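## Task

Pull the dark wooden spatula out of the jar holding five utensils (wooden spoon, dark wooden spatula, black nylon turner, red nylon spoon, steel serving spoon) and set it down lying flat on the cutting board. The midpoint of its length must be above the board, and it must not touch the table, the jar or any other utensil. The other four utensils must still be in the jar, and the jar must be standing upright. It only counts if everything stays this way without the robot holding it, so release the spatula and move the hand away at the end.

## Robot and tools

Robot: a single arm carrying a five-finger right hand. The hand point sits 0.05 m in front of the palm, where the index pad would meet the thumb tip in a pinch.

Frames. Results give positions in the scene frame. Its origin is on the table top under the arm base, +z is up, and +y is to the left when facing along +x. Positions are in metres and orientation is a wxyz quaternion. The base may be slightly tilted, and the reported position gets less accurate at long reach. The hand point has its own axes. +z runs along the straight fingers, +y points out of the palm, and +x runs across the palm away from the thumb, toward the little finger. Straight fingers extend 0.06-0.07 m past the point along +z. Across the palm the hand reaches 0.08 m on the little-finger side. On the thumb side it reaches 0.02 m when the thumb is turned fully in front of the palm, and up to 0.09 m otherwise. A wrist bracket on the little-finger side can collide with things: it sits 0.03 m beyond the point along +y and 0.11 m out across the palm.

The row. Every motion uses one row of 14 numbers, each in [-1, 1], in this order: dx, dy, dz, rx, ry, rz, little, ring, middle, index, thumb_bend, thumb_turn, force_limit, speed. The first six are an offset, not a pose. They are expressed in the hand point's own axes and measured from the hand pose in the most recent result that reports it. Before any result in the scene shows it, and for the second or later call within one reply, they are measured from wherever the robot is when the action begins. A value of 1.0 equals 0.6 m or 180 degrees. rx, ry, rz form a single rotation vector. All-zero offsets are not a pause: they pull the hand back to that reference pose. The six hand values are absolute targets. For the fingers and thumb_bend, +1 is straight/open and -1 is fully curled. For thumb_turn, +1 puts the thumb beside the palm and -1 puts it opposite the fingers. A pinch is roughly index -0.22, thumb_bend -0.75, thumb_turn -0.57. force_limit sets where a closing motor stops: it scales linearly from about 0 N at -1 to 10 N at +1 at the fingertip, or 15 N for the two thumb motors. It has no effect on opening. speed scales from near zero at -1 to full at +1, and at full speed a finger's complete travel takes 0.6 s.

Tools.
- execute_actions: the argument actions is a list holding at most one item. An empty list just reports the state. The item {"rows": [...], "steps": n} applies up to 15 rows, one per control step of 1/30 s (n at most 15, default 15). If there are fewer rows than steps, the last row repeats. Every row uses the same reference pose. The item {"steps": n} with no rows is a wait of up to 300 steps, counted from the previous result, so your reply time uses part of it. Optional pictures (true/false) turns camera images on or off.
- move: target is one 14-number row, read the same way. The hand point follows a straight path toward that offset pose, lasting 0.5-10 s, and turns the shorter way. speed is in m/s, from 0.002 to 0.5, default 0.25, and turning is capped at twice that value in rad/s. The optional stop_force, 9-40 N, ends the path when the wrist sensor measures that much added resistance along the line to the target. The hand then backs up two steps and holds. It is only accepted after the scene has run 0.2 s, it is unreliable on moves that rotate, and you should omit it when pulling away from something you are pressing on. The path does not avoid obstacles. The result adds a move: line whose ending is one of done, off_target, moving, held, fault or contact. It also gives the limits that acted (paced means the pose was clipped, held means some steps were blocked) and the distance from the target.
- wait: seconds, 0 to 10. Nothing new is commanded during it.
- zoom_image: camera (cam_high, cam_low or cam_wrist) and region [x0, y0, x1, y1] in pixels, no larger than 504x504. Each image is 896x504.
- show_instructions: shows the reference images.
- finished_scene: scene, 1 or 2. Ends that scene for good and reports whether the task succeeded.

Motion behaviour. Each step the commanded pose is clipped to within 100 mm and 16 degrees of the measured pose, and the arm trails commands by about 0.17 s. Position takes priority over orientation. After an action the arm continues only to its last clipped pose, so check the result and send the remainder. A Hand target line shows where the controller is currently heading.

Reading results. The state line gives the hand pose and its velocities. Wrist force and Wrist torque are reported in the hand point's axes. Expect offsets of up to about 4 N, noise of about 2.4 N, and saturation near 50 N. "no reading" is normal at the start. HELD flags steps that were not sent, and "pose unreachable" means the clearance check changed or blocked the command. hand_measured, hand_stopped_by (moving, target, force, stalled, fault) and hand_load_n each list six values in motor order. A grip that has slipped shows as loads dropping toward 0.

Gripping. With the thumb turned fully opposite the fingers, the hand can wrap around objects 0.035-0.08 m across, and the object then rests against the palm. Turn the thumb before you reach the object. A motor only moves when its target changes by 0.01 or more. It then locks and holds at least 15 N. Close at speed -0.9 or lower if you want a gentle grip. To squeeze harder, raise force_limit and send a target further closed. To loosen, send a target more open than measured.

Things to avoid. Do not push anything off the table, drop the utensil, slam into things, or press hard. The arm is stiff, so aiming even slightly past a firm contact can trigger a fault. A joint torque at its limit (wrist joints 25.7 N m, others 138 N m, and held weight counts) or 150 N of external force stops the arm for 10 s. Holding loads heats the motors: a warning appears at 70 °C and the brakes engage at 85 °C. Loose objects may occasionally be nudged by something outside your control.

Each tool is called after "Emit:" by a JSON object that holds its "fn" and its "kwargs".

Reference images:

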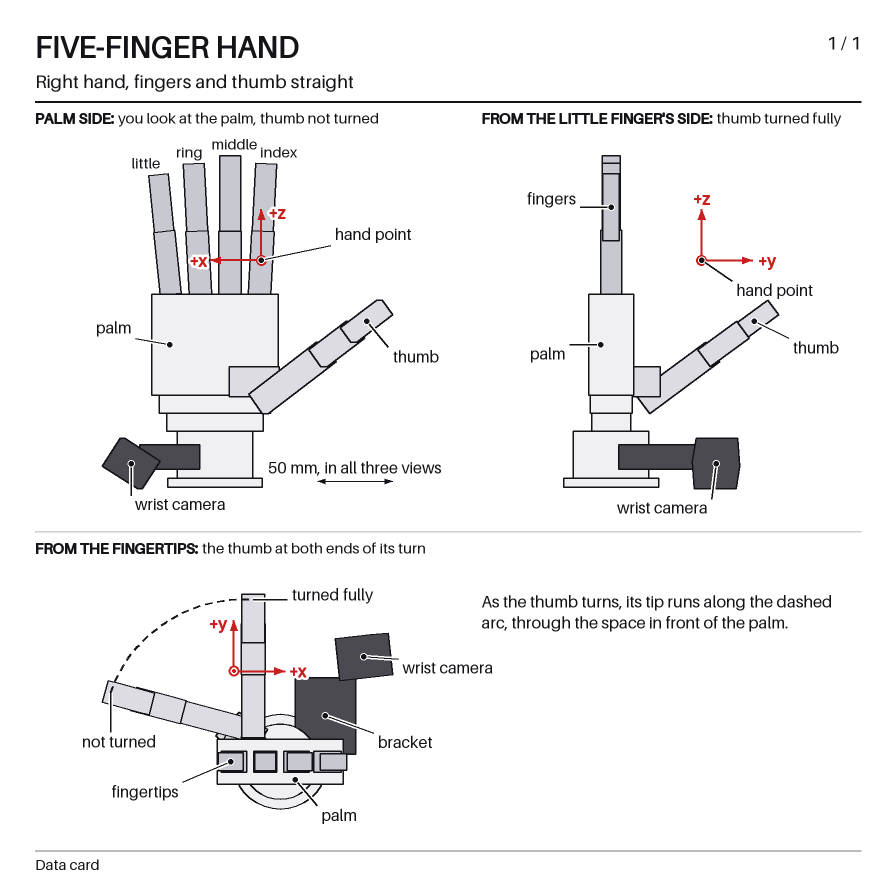

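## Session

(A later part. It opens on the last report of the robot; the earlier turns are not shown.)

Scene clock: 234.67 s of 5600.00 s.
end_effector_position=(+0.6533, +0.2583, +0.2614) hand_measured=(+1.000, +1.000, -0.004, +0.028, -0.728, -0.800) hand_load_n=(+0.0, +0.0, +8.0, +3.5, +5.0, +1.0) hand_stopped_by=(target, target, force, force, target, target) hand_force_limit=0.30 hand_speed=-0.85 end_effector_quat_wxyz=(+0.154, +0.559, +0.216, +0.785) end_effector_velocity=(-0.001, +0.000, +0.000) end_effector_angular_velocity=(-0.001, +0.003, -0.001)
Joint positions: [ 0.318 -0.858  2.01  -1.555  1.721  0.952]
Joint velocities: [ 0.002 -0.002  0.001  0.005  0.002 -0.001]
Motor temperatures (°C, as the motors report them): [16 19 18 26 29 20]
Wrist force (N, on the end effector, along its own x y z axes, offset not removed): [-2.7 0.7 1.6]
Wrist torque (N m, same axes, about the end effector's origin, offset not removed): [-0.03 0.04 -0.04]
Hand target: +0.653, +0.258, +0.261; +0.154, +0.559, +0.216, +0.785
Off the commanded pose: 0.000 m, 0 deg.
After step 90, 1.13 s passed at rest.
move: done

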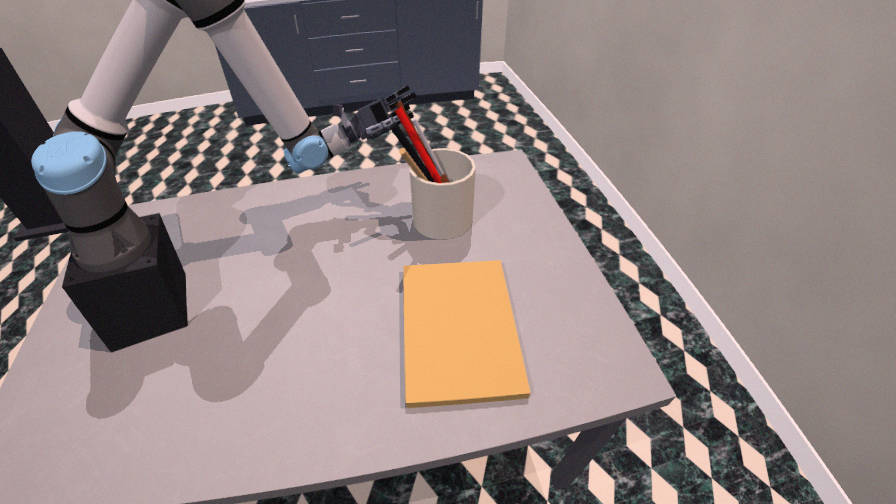

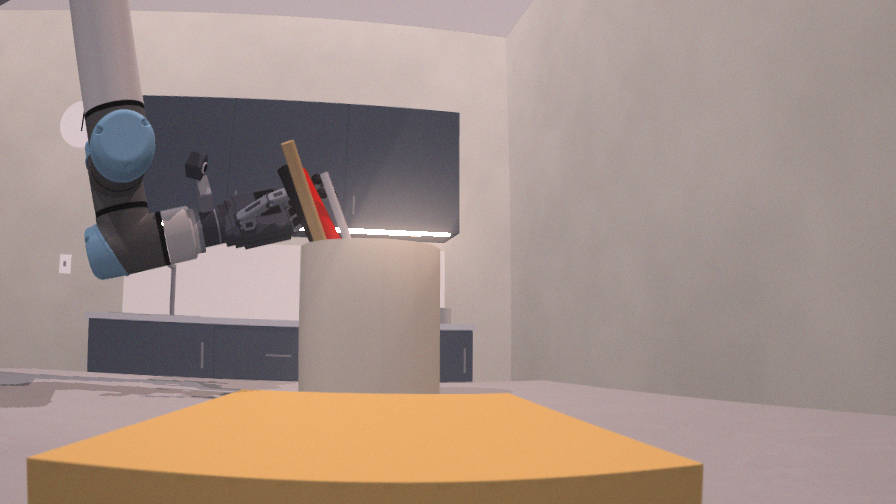

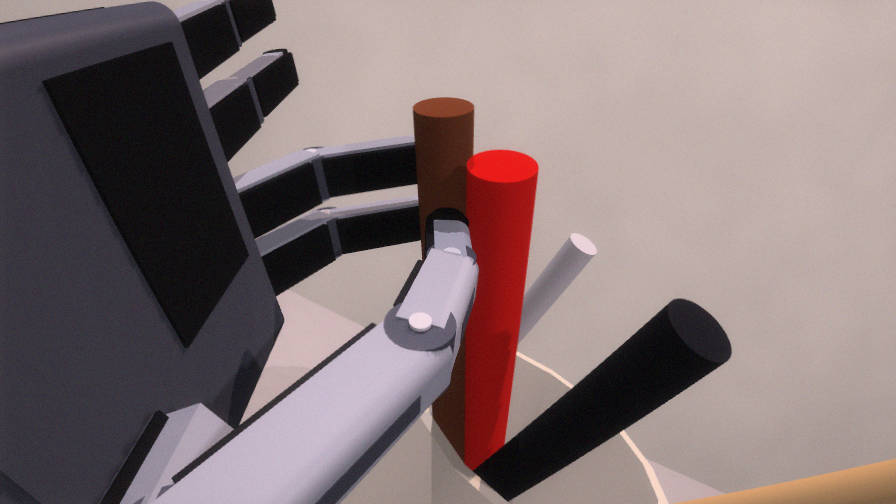

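Emit:
{"fn": "move", "kwargs": {"target": [-0.03, 0.0875, 0, 0, 0, 0.1, 1, 1, -0.3, -0.32, -0.73, -0.8, 0.5, -0.9], "speed": 0.06}}

Emit:
{"fn": "zoom_image", "kwargs": {"camera": "cam_high", "region": [370, 80, 490, 200]}}

Scene clock: 254.47 s of 5600.00 s.
end_effector_position=(+0.6592, +0.2047, +0.2736) hand_measured=(+1.000, +1.000, -0.004, +0.014, -0.726, -0.800) hand_load_n=(+0.0, +0.0, +8.5, +5.0, +6.0, -0.5) hand_stopped_by=(target, target, force, force, target, target) hand_force_limit=0.50 hand_speed=-0.90 end_effector_quat_wxyz=(+0.030, +0.586, +0.126, +0.800) end_effector_velocity=(+0.001, -0.002, +0.001) end_effector_angular_velocity=(+0.009, +0.000, +0.002)
Joint positions: [ 0.2   -0.97   2.112 -1.54   1.613  1.312]
Joint velocities: [-0.005 -0.004  0.002  0.001 -0.004  0.011]
Motor temperatures (°C, as the motors report them): [16 19 18 26 29 20]
Wrist force (N, on the end effector, along its own x y z axes, offset not removed): [-3.0 -0.5 2.3]
Wrist torque (N m, same axes, about the end effector's origin, offset not removed): [-0.30 0.21 -0.02]
Hand target: +0.659, +0.205, +0.274; +0.029, +0.586, +0.126, +0.800
Off the commanded pose: 0.000 m, 0 deg.
After step 90, 13.87 s passed at rest.
move: done

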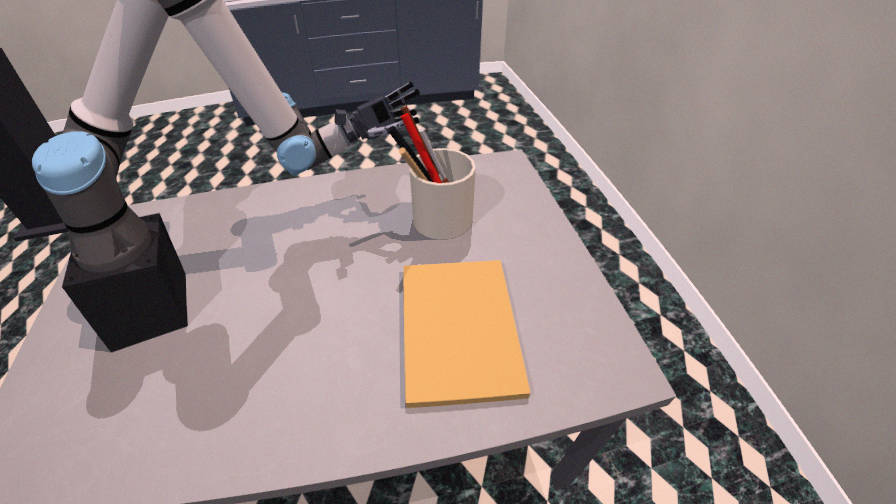

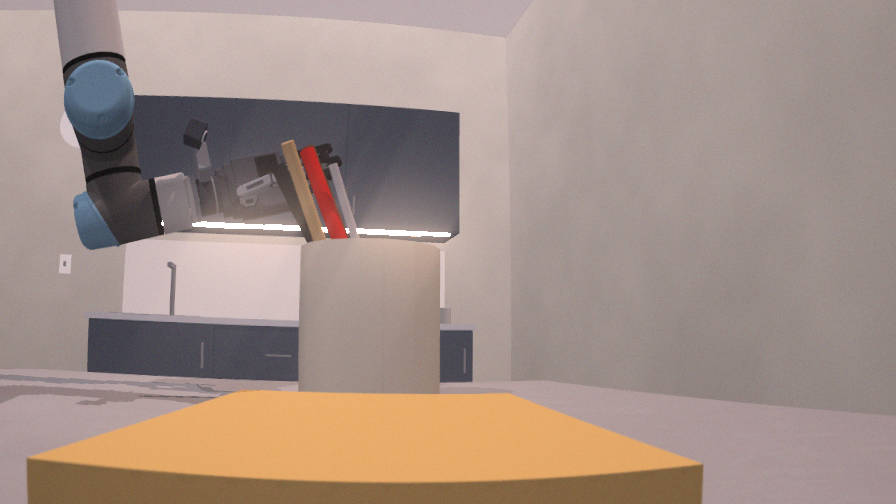

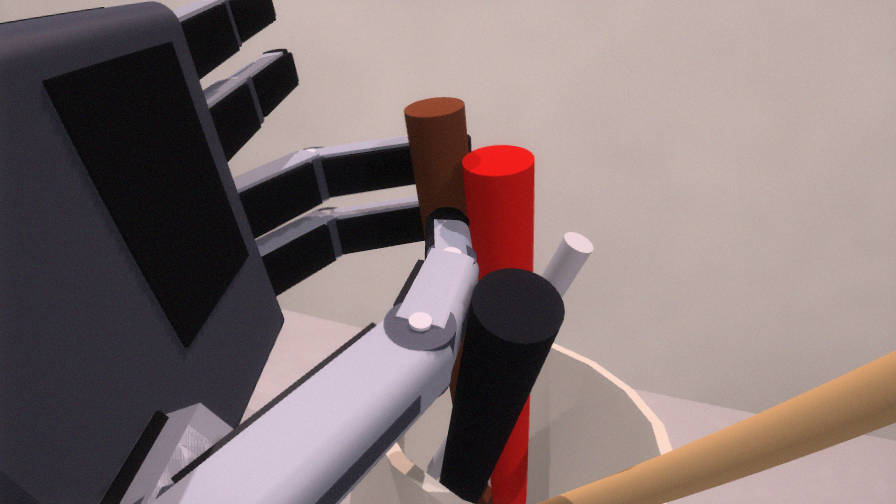

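Region (370, 80, 490, 200) of cam_high's 896x504 image, scaled by 4.200, with more detail than that image has.

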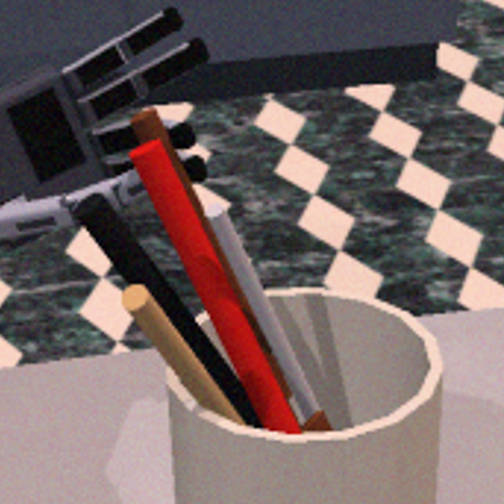

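Emit:
{"fn": "zoom_image", "kwargs": {"camera": "cam_wrist", "region": [360, 300, 700, 504]}}

Region (360, 300, 700, 504) of cam_wrist's 896x504 image, scaled by 1.482, with more detail than that image has; it fills the top 302 rows of this view, and the rest is white.

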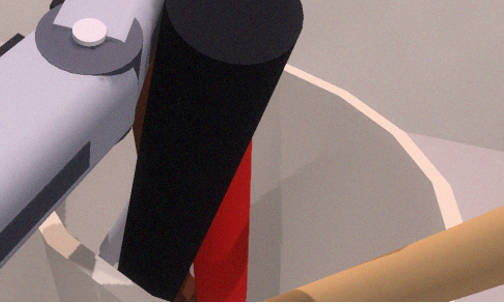

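Emit:
{"fn": "move", "kwargs": {"target": [0.055, 0, 0.063, 0, -0.0556, 0, 1, 1, -0.3, -0.32, -0.73, -0.8, 0.5, -0.9], "speed": 0.06}}

Emit:
{"fn": "zoom_image", "kwargs": {"camera": "cam_high", "region": [370, 70, 500, 200]}}

Scene clock: 275.00 s of 5600.00 s.
end_effector_position=(+0.6845, +0.2174, +0.3147) hand_measured=(+1.000, +1.000, -0.004, +0.014, -0.726, -0.800) hand_load_n=(+0.0, +0.0, +8.5, +5.0, +6.0, +0.0) hand_stopped_by=(target, target, force, force, target, target) hand_force_limit=0.50 hand_speed=-0.90 end_effector_quat_wxyz=(+0.041, +0.653, +0.123, +0.746) end_effector_velocity=(+0.001, -0.000, +0.002) end_effector_angular_velocity=(-0.000, +0.007, -0.003)
Joint positions: [ 0.238 -1.121  1.983 -1.093  1.694  1.314]
Joint velocities: [ 0.001 -0.005 -0.008  0.019  0.004  0.001]
Motor temperatures (°C, as the motors report them): [16 19 18 26 29 20]
Wrist force (N, on the end effector, along its own x y z axes, offset not removed): [-2.7 0.2 0.2]
Wrist torque (N m, same axes, about the end effector's origin, offset not removed): [-0.13 0.13 -0.06]
Hand target: +0.685, +0.217, +0.315; +0.041, +0.654, +0.123, +0.745
Off the commanded pose: 0.000 m, 0 deg.
After step 90, 15.73 s passed at rest.
move: done

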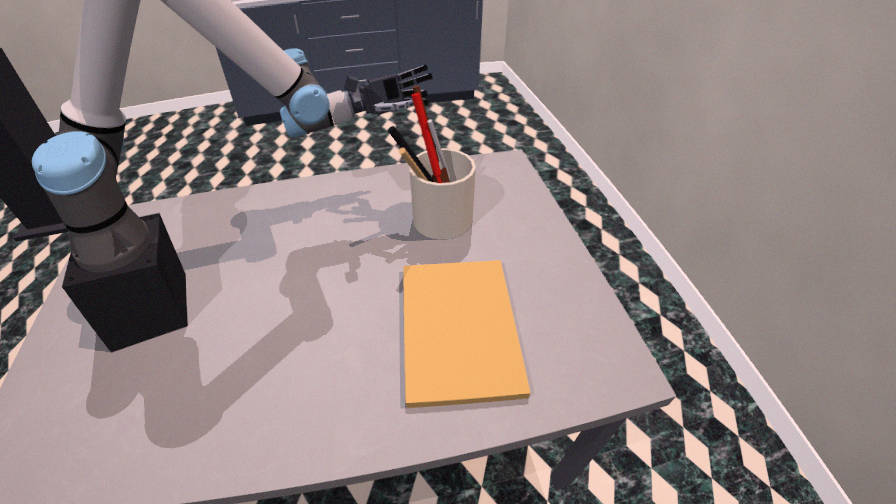

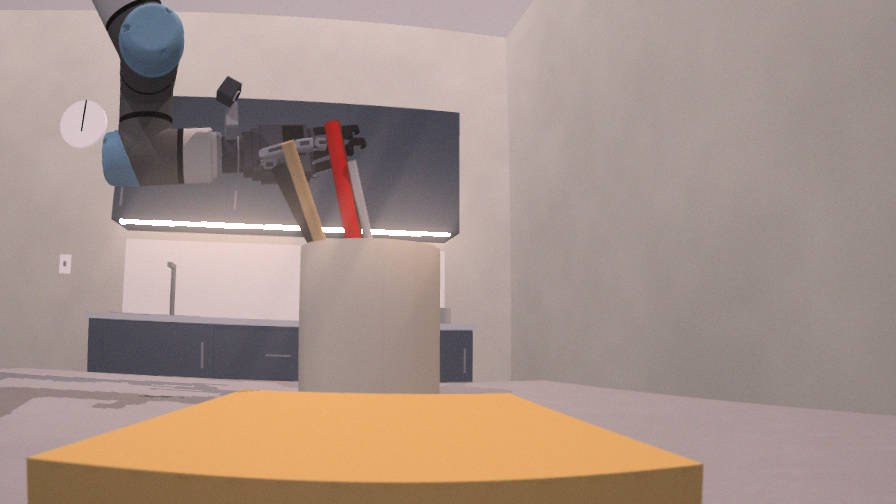

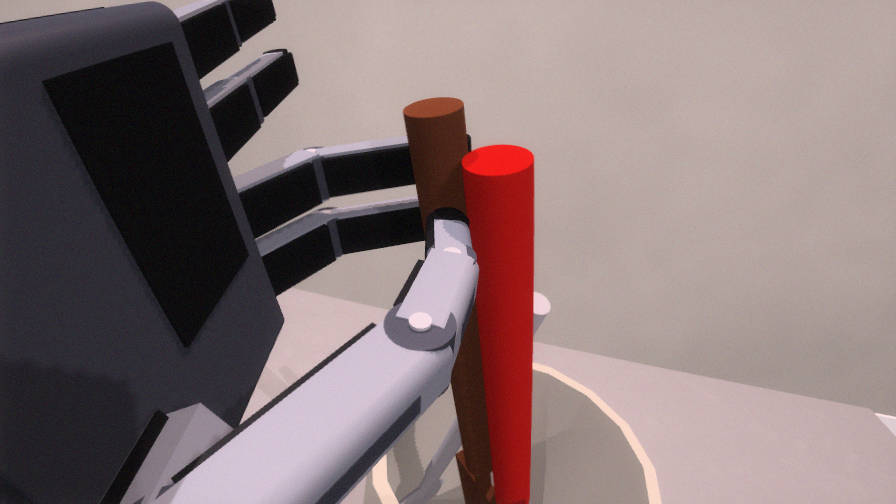

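Region (370, 70, 500, 200) of cam_high's 896x504 image, scaled by 3.877, with more detail than that image has.

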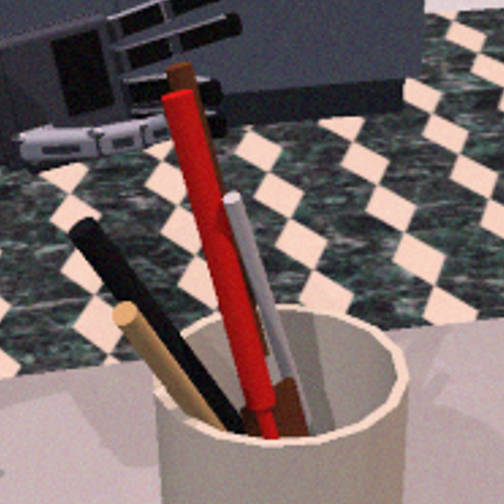

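Emit:
{"fn": "move", "kwargs": {"target": [-0.015, 0.14, 0, 0, 0, 0.139, 1, 1, -0.3, -0.32, -0.73, -0.8, 0.5, -0.9], "speed": 0.08}}

Emit:
{"fn": "zoom_image", "kwargs": {"camera": "cam_high", "region": [370, 70, 500, 200]}}

Scene clock: 284.17 s of 5600.00 s.
end_effector_position=(+0.6943, +0.1345, +0.3259) hand_measured=(+1.000, +1.000, -0.004, +0.014, -0.728, -0.800) hand_load_n=(+0.0, +0.0, +8.0, +0.0, +2.5, +1.0) hand_stopped_by=(target, target, force, force, target, target) hand_force_limit=0.50 hand_speed=-0.90 end_effector_quat_wxyz=(-0.122, +0.665, -0.021, +0.737) end_effector_velocity=(-0.000, -0.002, -0.000) end_effector_angular_velocity=(+0.008, +0.002, +0.001)
Joint positions: [ 0.02  -1.259  2.068 -1.04   1.482  1.799]
Joint velocities: [-0.005 -0.002  0.002  0.001 -0.005  0.009]
Motor temperatures (°C, as the motors report them): [16 19 18 26 29 20]
Wrist force (N, on the end effector, along its own x y z axes, offset not removed): [-2.3 -0.7 0.8]
Wrist torque (N m, same axes, about the end effector's origin, offset not removed): [-0.29 0.11 -0.01]
Hand target: +0.694, +0.134, +0.326; -0.122, +0.665, -0.021, +0.737
Off the commanded pose: 0.000 m, 0 deg.
After step 90, 3.10 s passed at rest.
move: done

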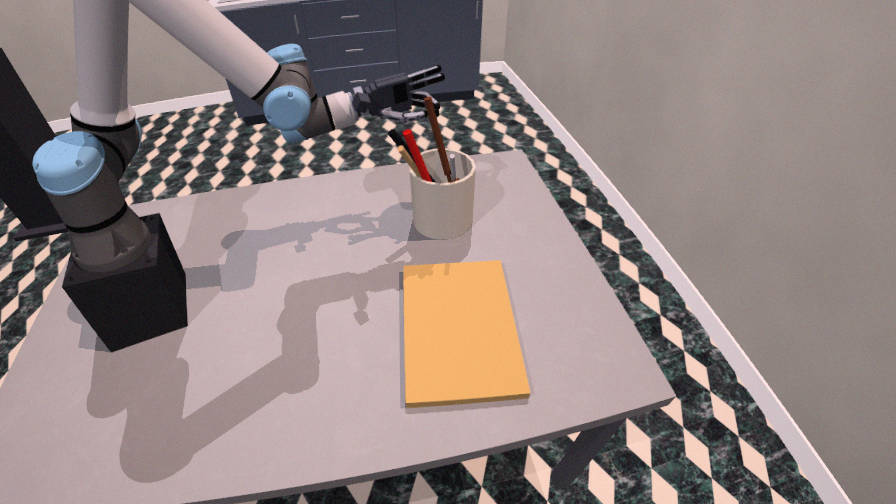

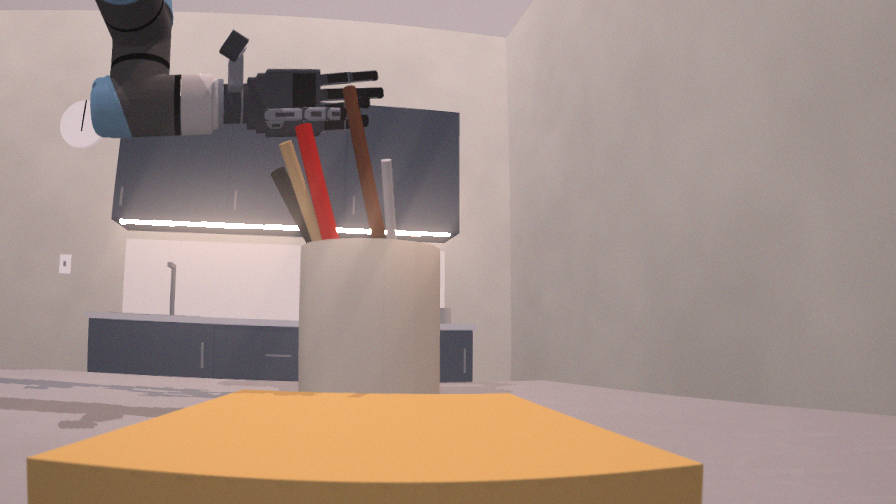

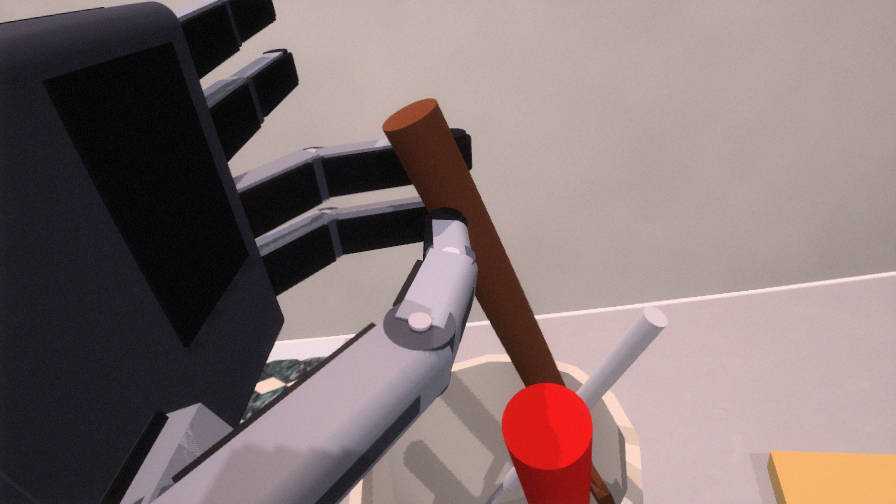

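Region (370, 70, 500, 200) of cam_high's 896x504 image, scaled by 3.877, with more detail than that image has.

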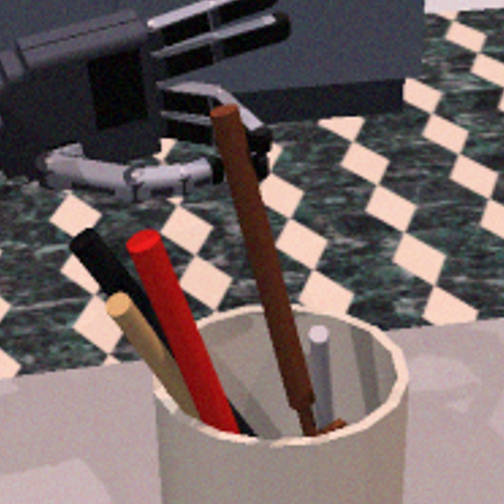

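Emit:
{"fn": "move", "kwargs": {"target": [0.015, 0.006, 0, 0, 0.02, -0.133, 1, 1, -0.3, 0.3, -0.73, -0.8, 0.5, -0.3], "speed": 0.1}}

Scene clock: 323.77 s of 5600.00 s.
end_effector_position=(+0.6940, +0.1292, +0.3340) hand_measured=(+1.000, +1.000, -0.004, +0.300, -0.728, -0.800) hand_load_n=(+0.0, +0.0, +8.5, +0.0, +2.0, +0.5) hand_stopped_by=(target, target, force, target, target, target) hand_force_limit=0.50 hand_speed=-0.30 end_effector_quat_wxyz=(+0.034, +0.631, +0.113, +0.766) end_effector_velocity=(+0.000, -0.001, -0.000) end_effector_angular_velocity=(-0.009, -0.003, -0.003)
Joint positions: [ 0.039 -1.187  2.085 -1.191  1.501  1.382]
Joint velocities: [-0.002  0.002  0.    -0.004 -0.001 -0.009]
Motor temperatures (°C, as the motors report them): [16 20 18 26 29 20]
Wrist force (N, on the end effector, along its own x y z axes, offset not removed): [-3.1 0.0 1.0]
Wrist torque (N m, same axes, about the end effector's origin, offset not removed): [-0.14 0.28 0.01]
Hand target: +0.694, +0.129, +0.334; +0.035, +0.631, +0.114, +0.766
Off the commanded pose: 0.000 m, 0 deg.
After step 90, 34.13 s passed at rest.
move: done

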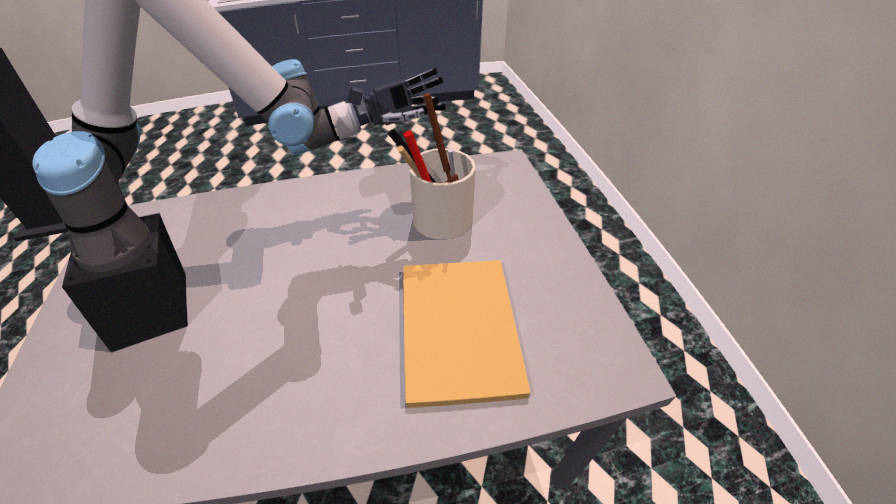

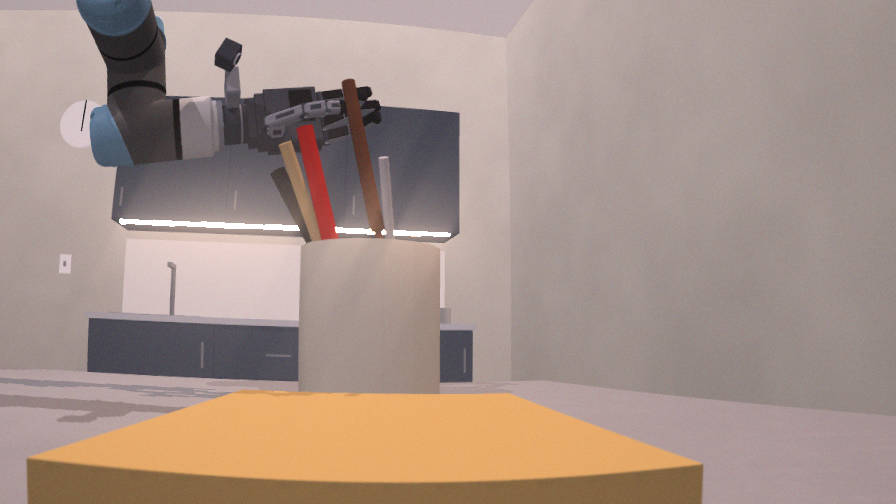

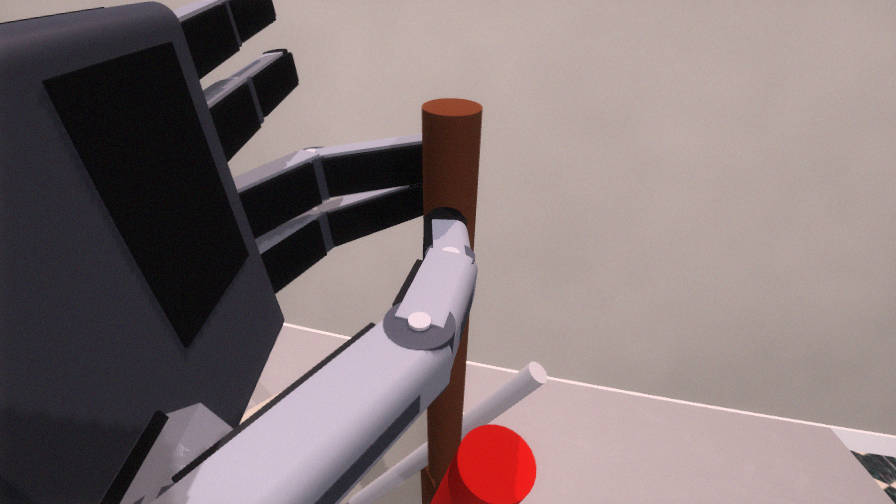

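Emit:
{"fn": "execute_actions", "kwargs": {"actions": []}}

Scene clock: 335.87 s of 5600.00 s.
end_effector_position=(+0.6940, +0.1292, +0.3340) hand_measured=(+1.000, +1.000, -0.004, +0.300, -0.728, -0.800) hand_load_n=(+0.0, +0.0, +8.5, +0.0, +1.5, +0.5) hand_stopped_by=(target, target, force, target, target, target) hand_force_limit=0.50 hand_speed=-0.30 end_effector_quat_wxyz=(+0.035, +0.631, +0.114, +0.766) end_effector_velocity=(-0.000, +0.000, -0.000) end_effector_angular_velocity=(-0.000, -0.000, +0.000)
Joint positions: [ 0.039 -1.186  2.085 -1.191  1.501  1.382]
Joint velocities: [ 0.     0.     0.    -0.001  0.    -0.   ]
Motor temperatures (°C, as the motors report them): [16 20 18 26 29 20]
Wrist force (N, on the end effector, along its own x y z axes, offset not removed): [-1.9 -1.1 0.1]
Wrist torque (N m, same axes, about the end effector's origin, offset not removed): [-0.28 0.09 0.01]
Hand target: +0.694, +0.129, +0.334; +0.035, +0.631, +0.114, +0.766
Off the commanded pose: 0.000 m, 0 deg.
Steps of this call (steps 1 to 90: nothing new was sent; then 9.10 s passed at rest). Readings (end_effector_position | what the end effector reports):
1: (+0.6940, +0.1292, +0.3340) | hand_measured=(+1.000, +1.000, -0.004, +0.300, -0.728, -0.800) hand_load_n=(+0.0, +0.0, +8.5, +0.0, +1.5, +0.5) hand_stopped_by=(target, target, force, target, target, target) hand_force_limit=0.50 hand_speed=-0.30
2: (+0.6940, +0.1292, +0.3340) | hand_measured=(+1.000, +1.000, -0.004, +0.300, -0.728, -0.800) hand_load_n=(+0.0, +0.0, +8.5, +0.0, +1.5, +0.5) hand_stopped_by=(target, target, force, target, target, target) hand_force_limit=0.50 hand_speed=-0.30
4: (+0.6940, +0.1292, +0.3340) | hand_measured=(+1.000, +1.000, -0.004, +0.300, -0.728, -0.800) hand_load_n=(+0.0, +0.0, +8.5, +0.0, +1.5, +0.5) hand_stopped_by=(target, target, force, target, target, target) hand_force_limit=0.50 hand_speed=-0.30
8: (+0.6940, +0.1292, +0.3340) | hand_measured=(+1.000, +1.000, -0.004, +0.300, -0.728, -0.800) hand_load_n=(+0.0, +0.0, +8.5, +0.0, +1.5, +0.5) hand_stopped_by=(target, target, force, target, target, target) hand_force_limit=0.50 hand_speed=-0.30
90: the state above

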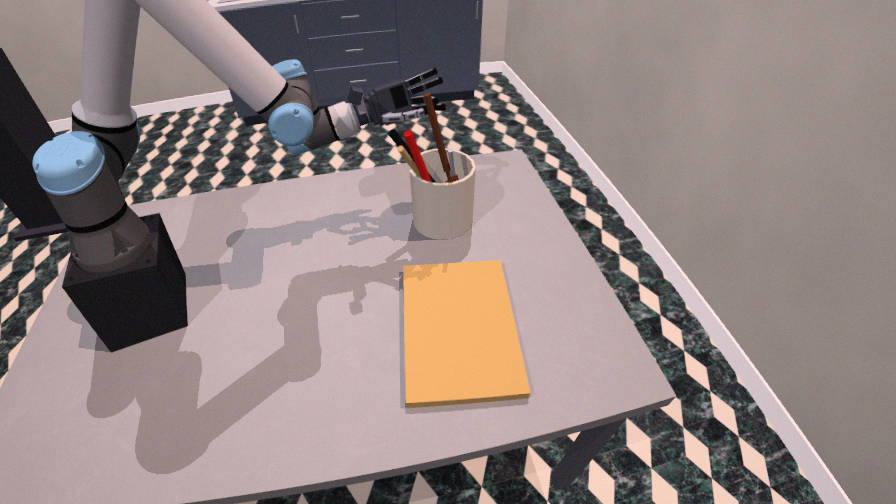

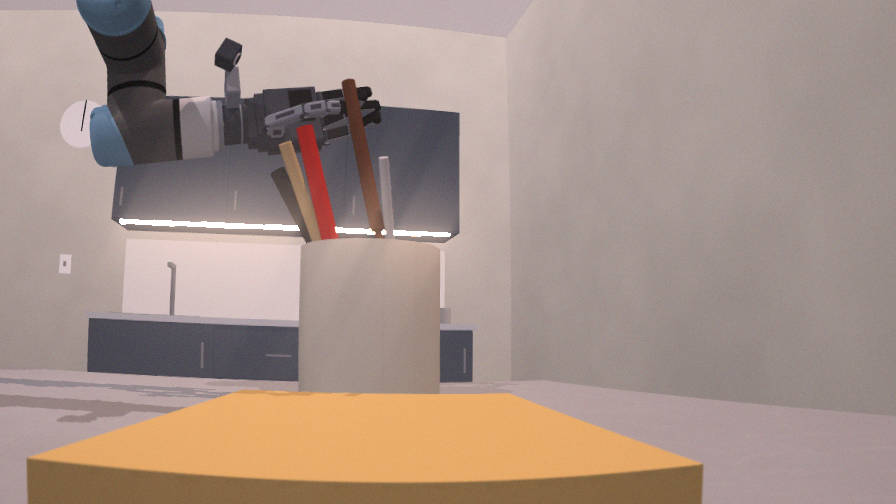

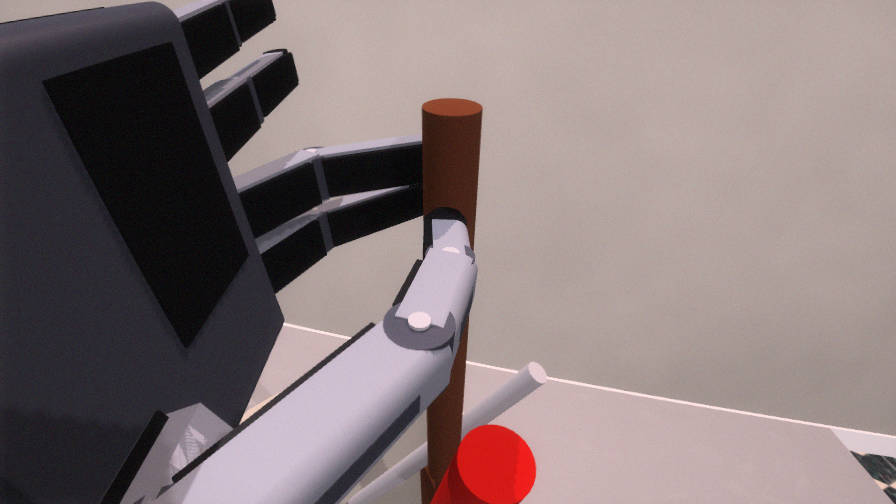

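Emit:
{"fn": "move", "kwargs": {"target": [0,0,0,0,0,0,1,1,-0.3,-0.32,-0.73,-0.8,0.5,-0.8], "speed": 0.05}}

Scene clock: 338.07 s of 5600.00 s.
end_effector_position=(+0.6940, +0.1292, +0.3340) hand_measured=(+1.000, +1.000, -0.004, +0.004, -0.728, -0.800) hand_load_n=(+0.0, +0.0, +7.0, +8.0, +4.0, -1.0) hand_stopped_by=(target, target, force, force, target, target) hand_force_limit=0.50 hand_speed=-0.80 end_effector_quat_wxyz=(+0.035, +0.631, +0.114, +0.766) end_effector_velocity=(+0.000, -0.001, +0.000) end_effector_angular_velocity=(-0.000, -0.000, -0.001)
Joint positions: [ 0.039 -1.186  2.085 -1.191  1.501  1.382]
Joint velocities: [-0.001 -0.     0.    -0.     0.    -0.   ]
Motor temperatures (°C, as the motors report them): [16 20 18 26 29 20]
Wrist force (N, on the end effector, along its own x y z axes, offset not removed): [-3.5 -1.1 1.8]
Wrist torque (N m, same axes, about the end effector's origin, offset not removed): [-0.38 0.38 -0.07]
Hand target: +0.694, +0.129, +0.334; +0.035, +0.631, +0.114, +0.766
Off the commanded pose: 0.000 m, 0 deg.
move: done

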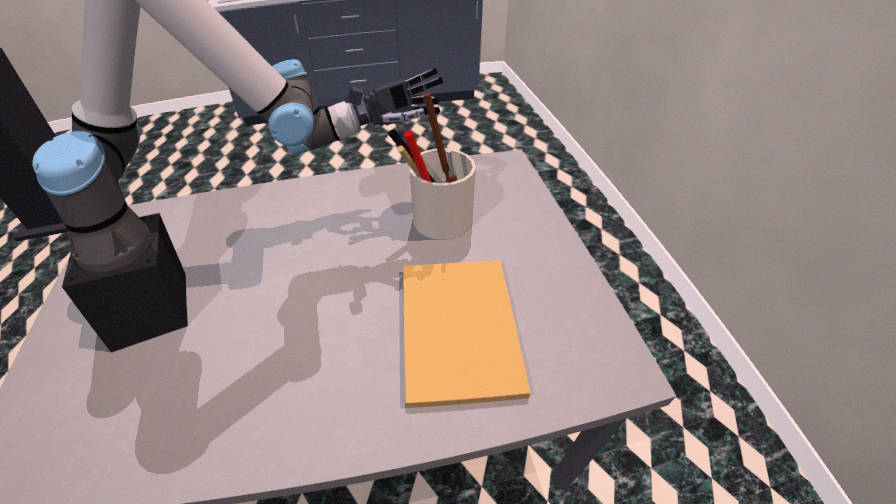

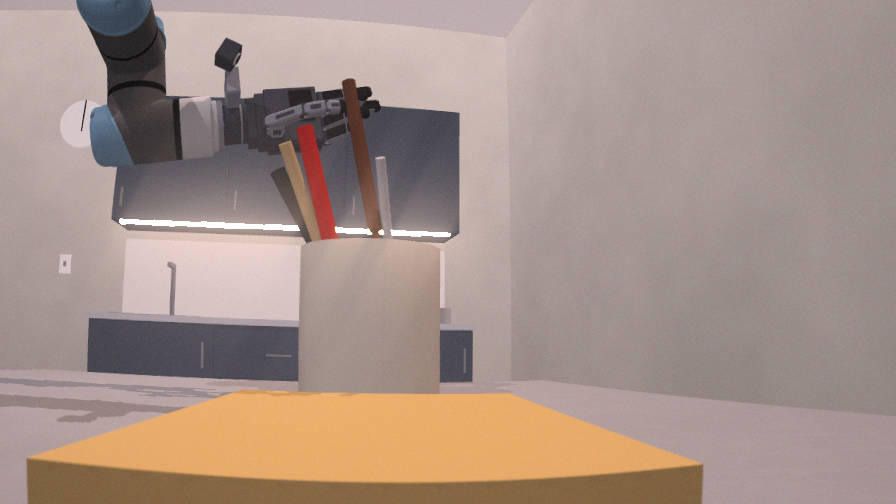

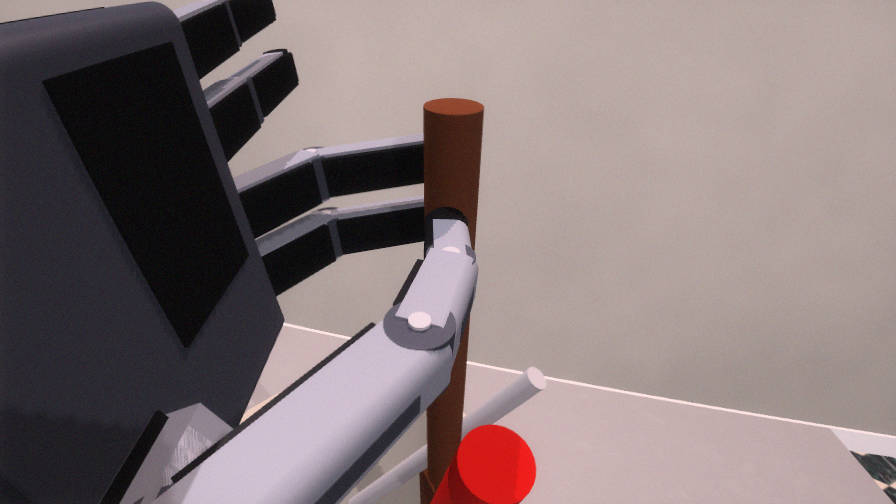

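Emit:
{"fn": "zoom_image", "kwargs": {"camera": "cam_high", "region": [370, 60, 510, 200]}}

Region (370, 60, 510, 200) of cam_high's 896x504 image, scaled by 3.600, with more detail than that image has.

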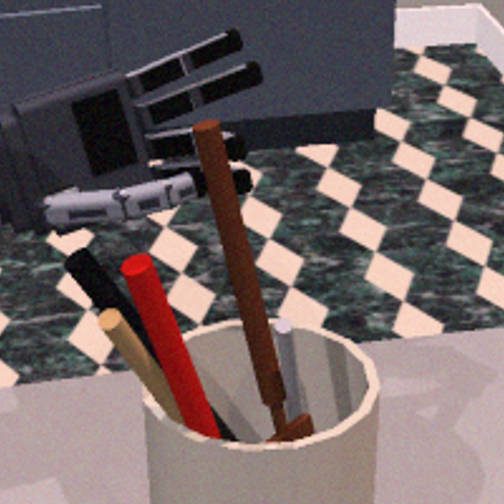

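Emit:
{"fn": "move", "kwargs": {"target": [0.08,0.018,0.0148,0,0,0,1,1,-0.3,-0.32,-0.73,-0.8,0.5,-0.8], "speed": 0.06}}

Scene clock: 345.30 s of 5600.00 s.
end_effector_position=(+0.6940, +0.1293, +0.3838) hand_measured=(+1.000, +1.000, -0.004, +0.004, -0.728, -0.800) hand_load_n=(+0.0, +0.0, +7.0, +8.0, +4.0, -1.0) hand_stopped_by=(target, target, force, force, target, target) hand_force_limit=0.50 hand_speed=-0.80 end_effector_quat_wxyz=(+0.035, +0.631, +0.114, +0.766) end_effector_velocity=(-0.000, +0.000, +0.003) end_effector_angular_velocity=(+0.000, -0.003, +0.000)
Joint positions: [ 0.036 -1.296  2.063 -1.06   1.499  1.382]
Joint velocities: [ 0.    -0.005 -0.001  0.004 -0.    -0.   ]
Motor temperatures (°C, as the motors report them): [16 20 18 26 29 20]
Wrist force (N, on the end effector, along its own x y z axes, offset not removed): [-2.5 -1.0 1.2]
Wrist torque (N m, same axes, about the end effector's origin, offset not removed): [-0.28 0.17 -0.02]
Hand target: +0.694, +0.129, +0.384; +0.035, +0.631, +0.114, +0.766
Off the commanded pose: 0.000 m, 0 deg.
After step 90, 3.00 s passed at rest.
move: done

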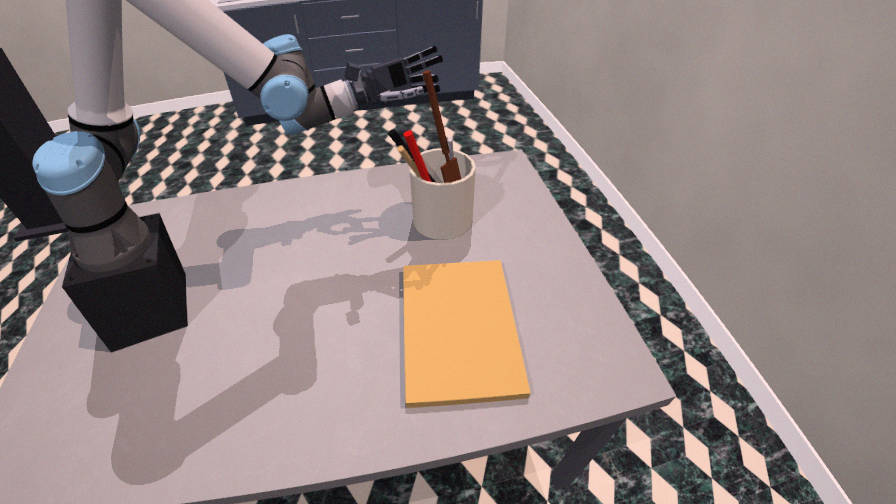

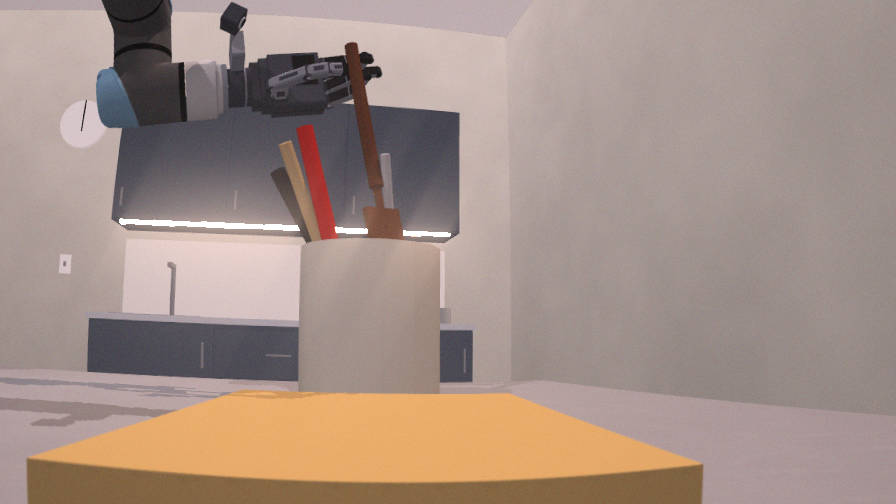

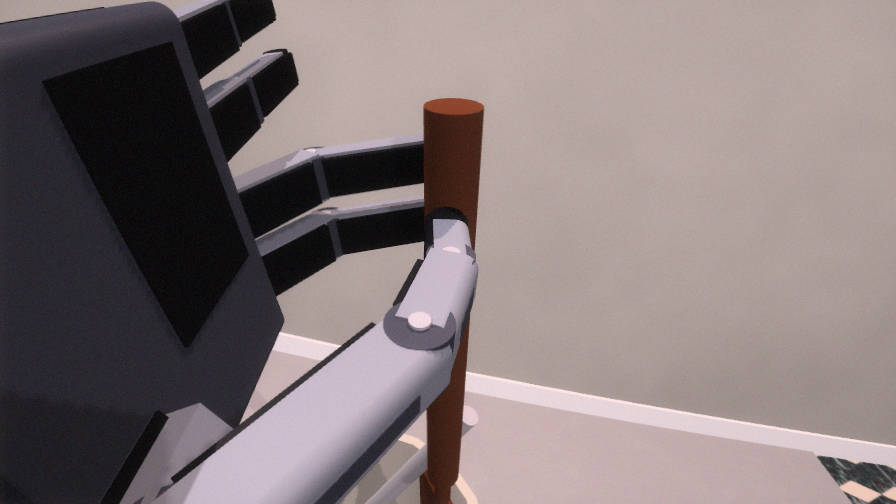

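Emit:
{"fn": "move", "kwargs": {"target": [0.096,0.0216,0.0178,0,0,0,1,1,-0.3,-0.32,-0.73,-0.8,0.5,-0.8], "speed": 0.07}}

Scene clock: 348.07 s of 5600.00 s.
end_effector_position=(+0.6940, +0.1294, +0.4437) hand_measured=(+1.000, +1.000, -0.004, +0.004, -0.728, -0.800) hand_load_n=(+0.0, +0.0, +7.0, +7.0, +5.0, -1.0) hand_stopped_by=(target, target, force, force, target, target) hand_force_limit=0.50 hand_speed=-0.80 end_effector_quat_wxyz=(+0.035, +0.631, +0.114, +0.766) end_effector_velocity=(+0.000, +0.000, +0.002) end_effector_angular_velocity=(+0.000, +0.001, +0.000)
Joint positions: [ 0.034 -1.409  2.015 -0.899  1.496  1.383]
Joint velocities: [ 0.    -0.003 -0.002  0.006 -0.     0.   ]
Motor temperatures (°C, as the motors report them): [16 20 18 26 29 20]
Wrist force (N, on the end effector, along its own x y z axes, offset not removed): [-3.3 0.4 -0.2]
Wrist torque (N m, same axes, about the end effector's origin, offset not removed): [0.01 0.38 0.02]
Hand target: +0.694, +0.129, +0.444; +0.035, +0.631, +0.114, +0.766
Off the commanded pose: 0.000 m, 0 deg.
move: done

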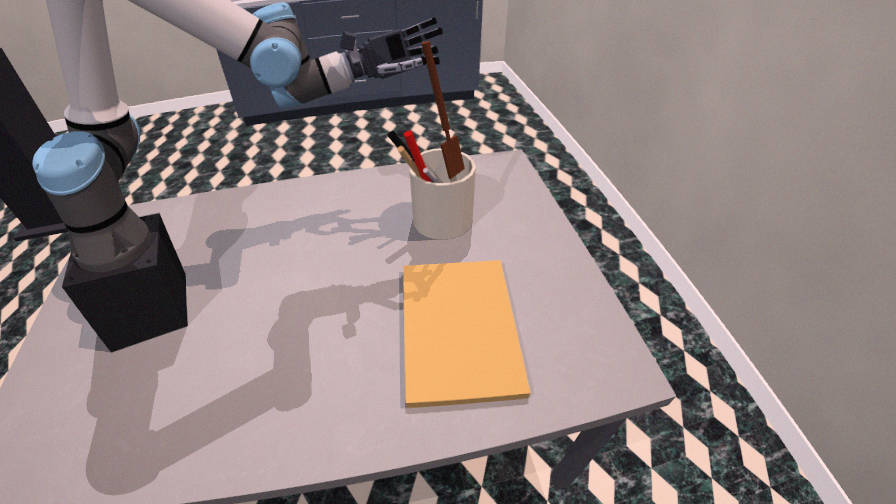

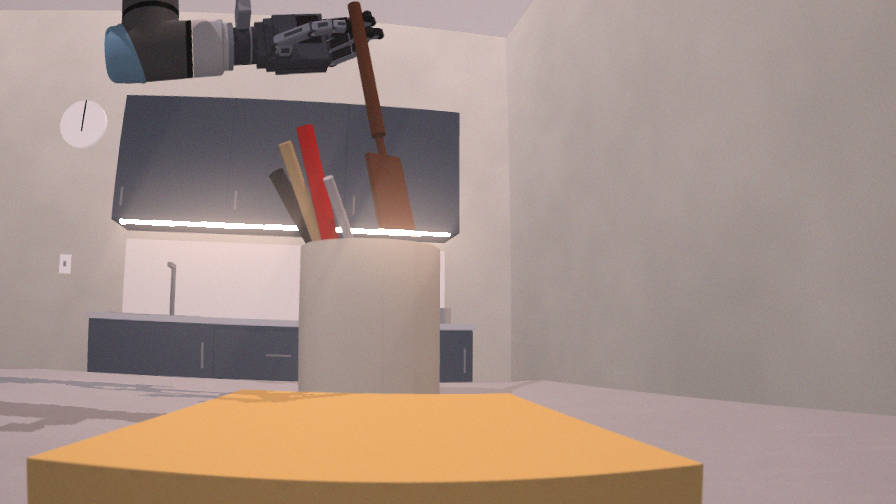

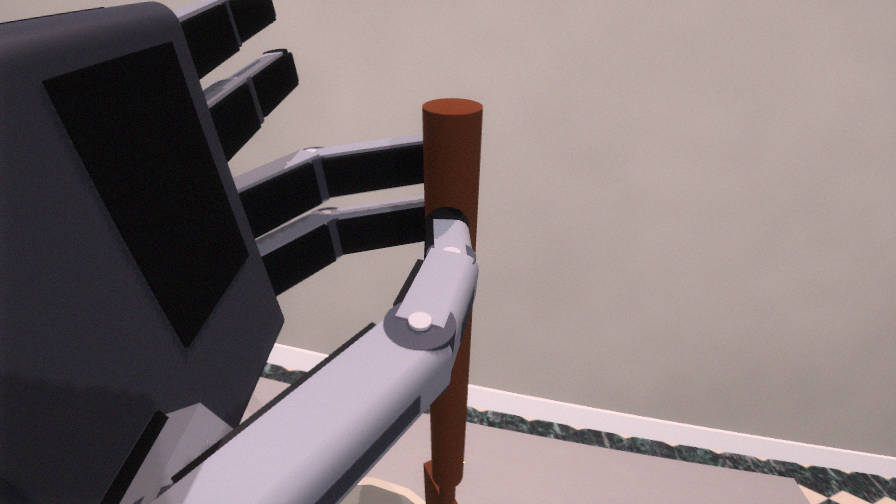

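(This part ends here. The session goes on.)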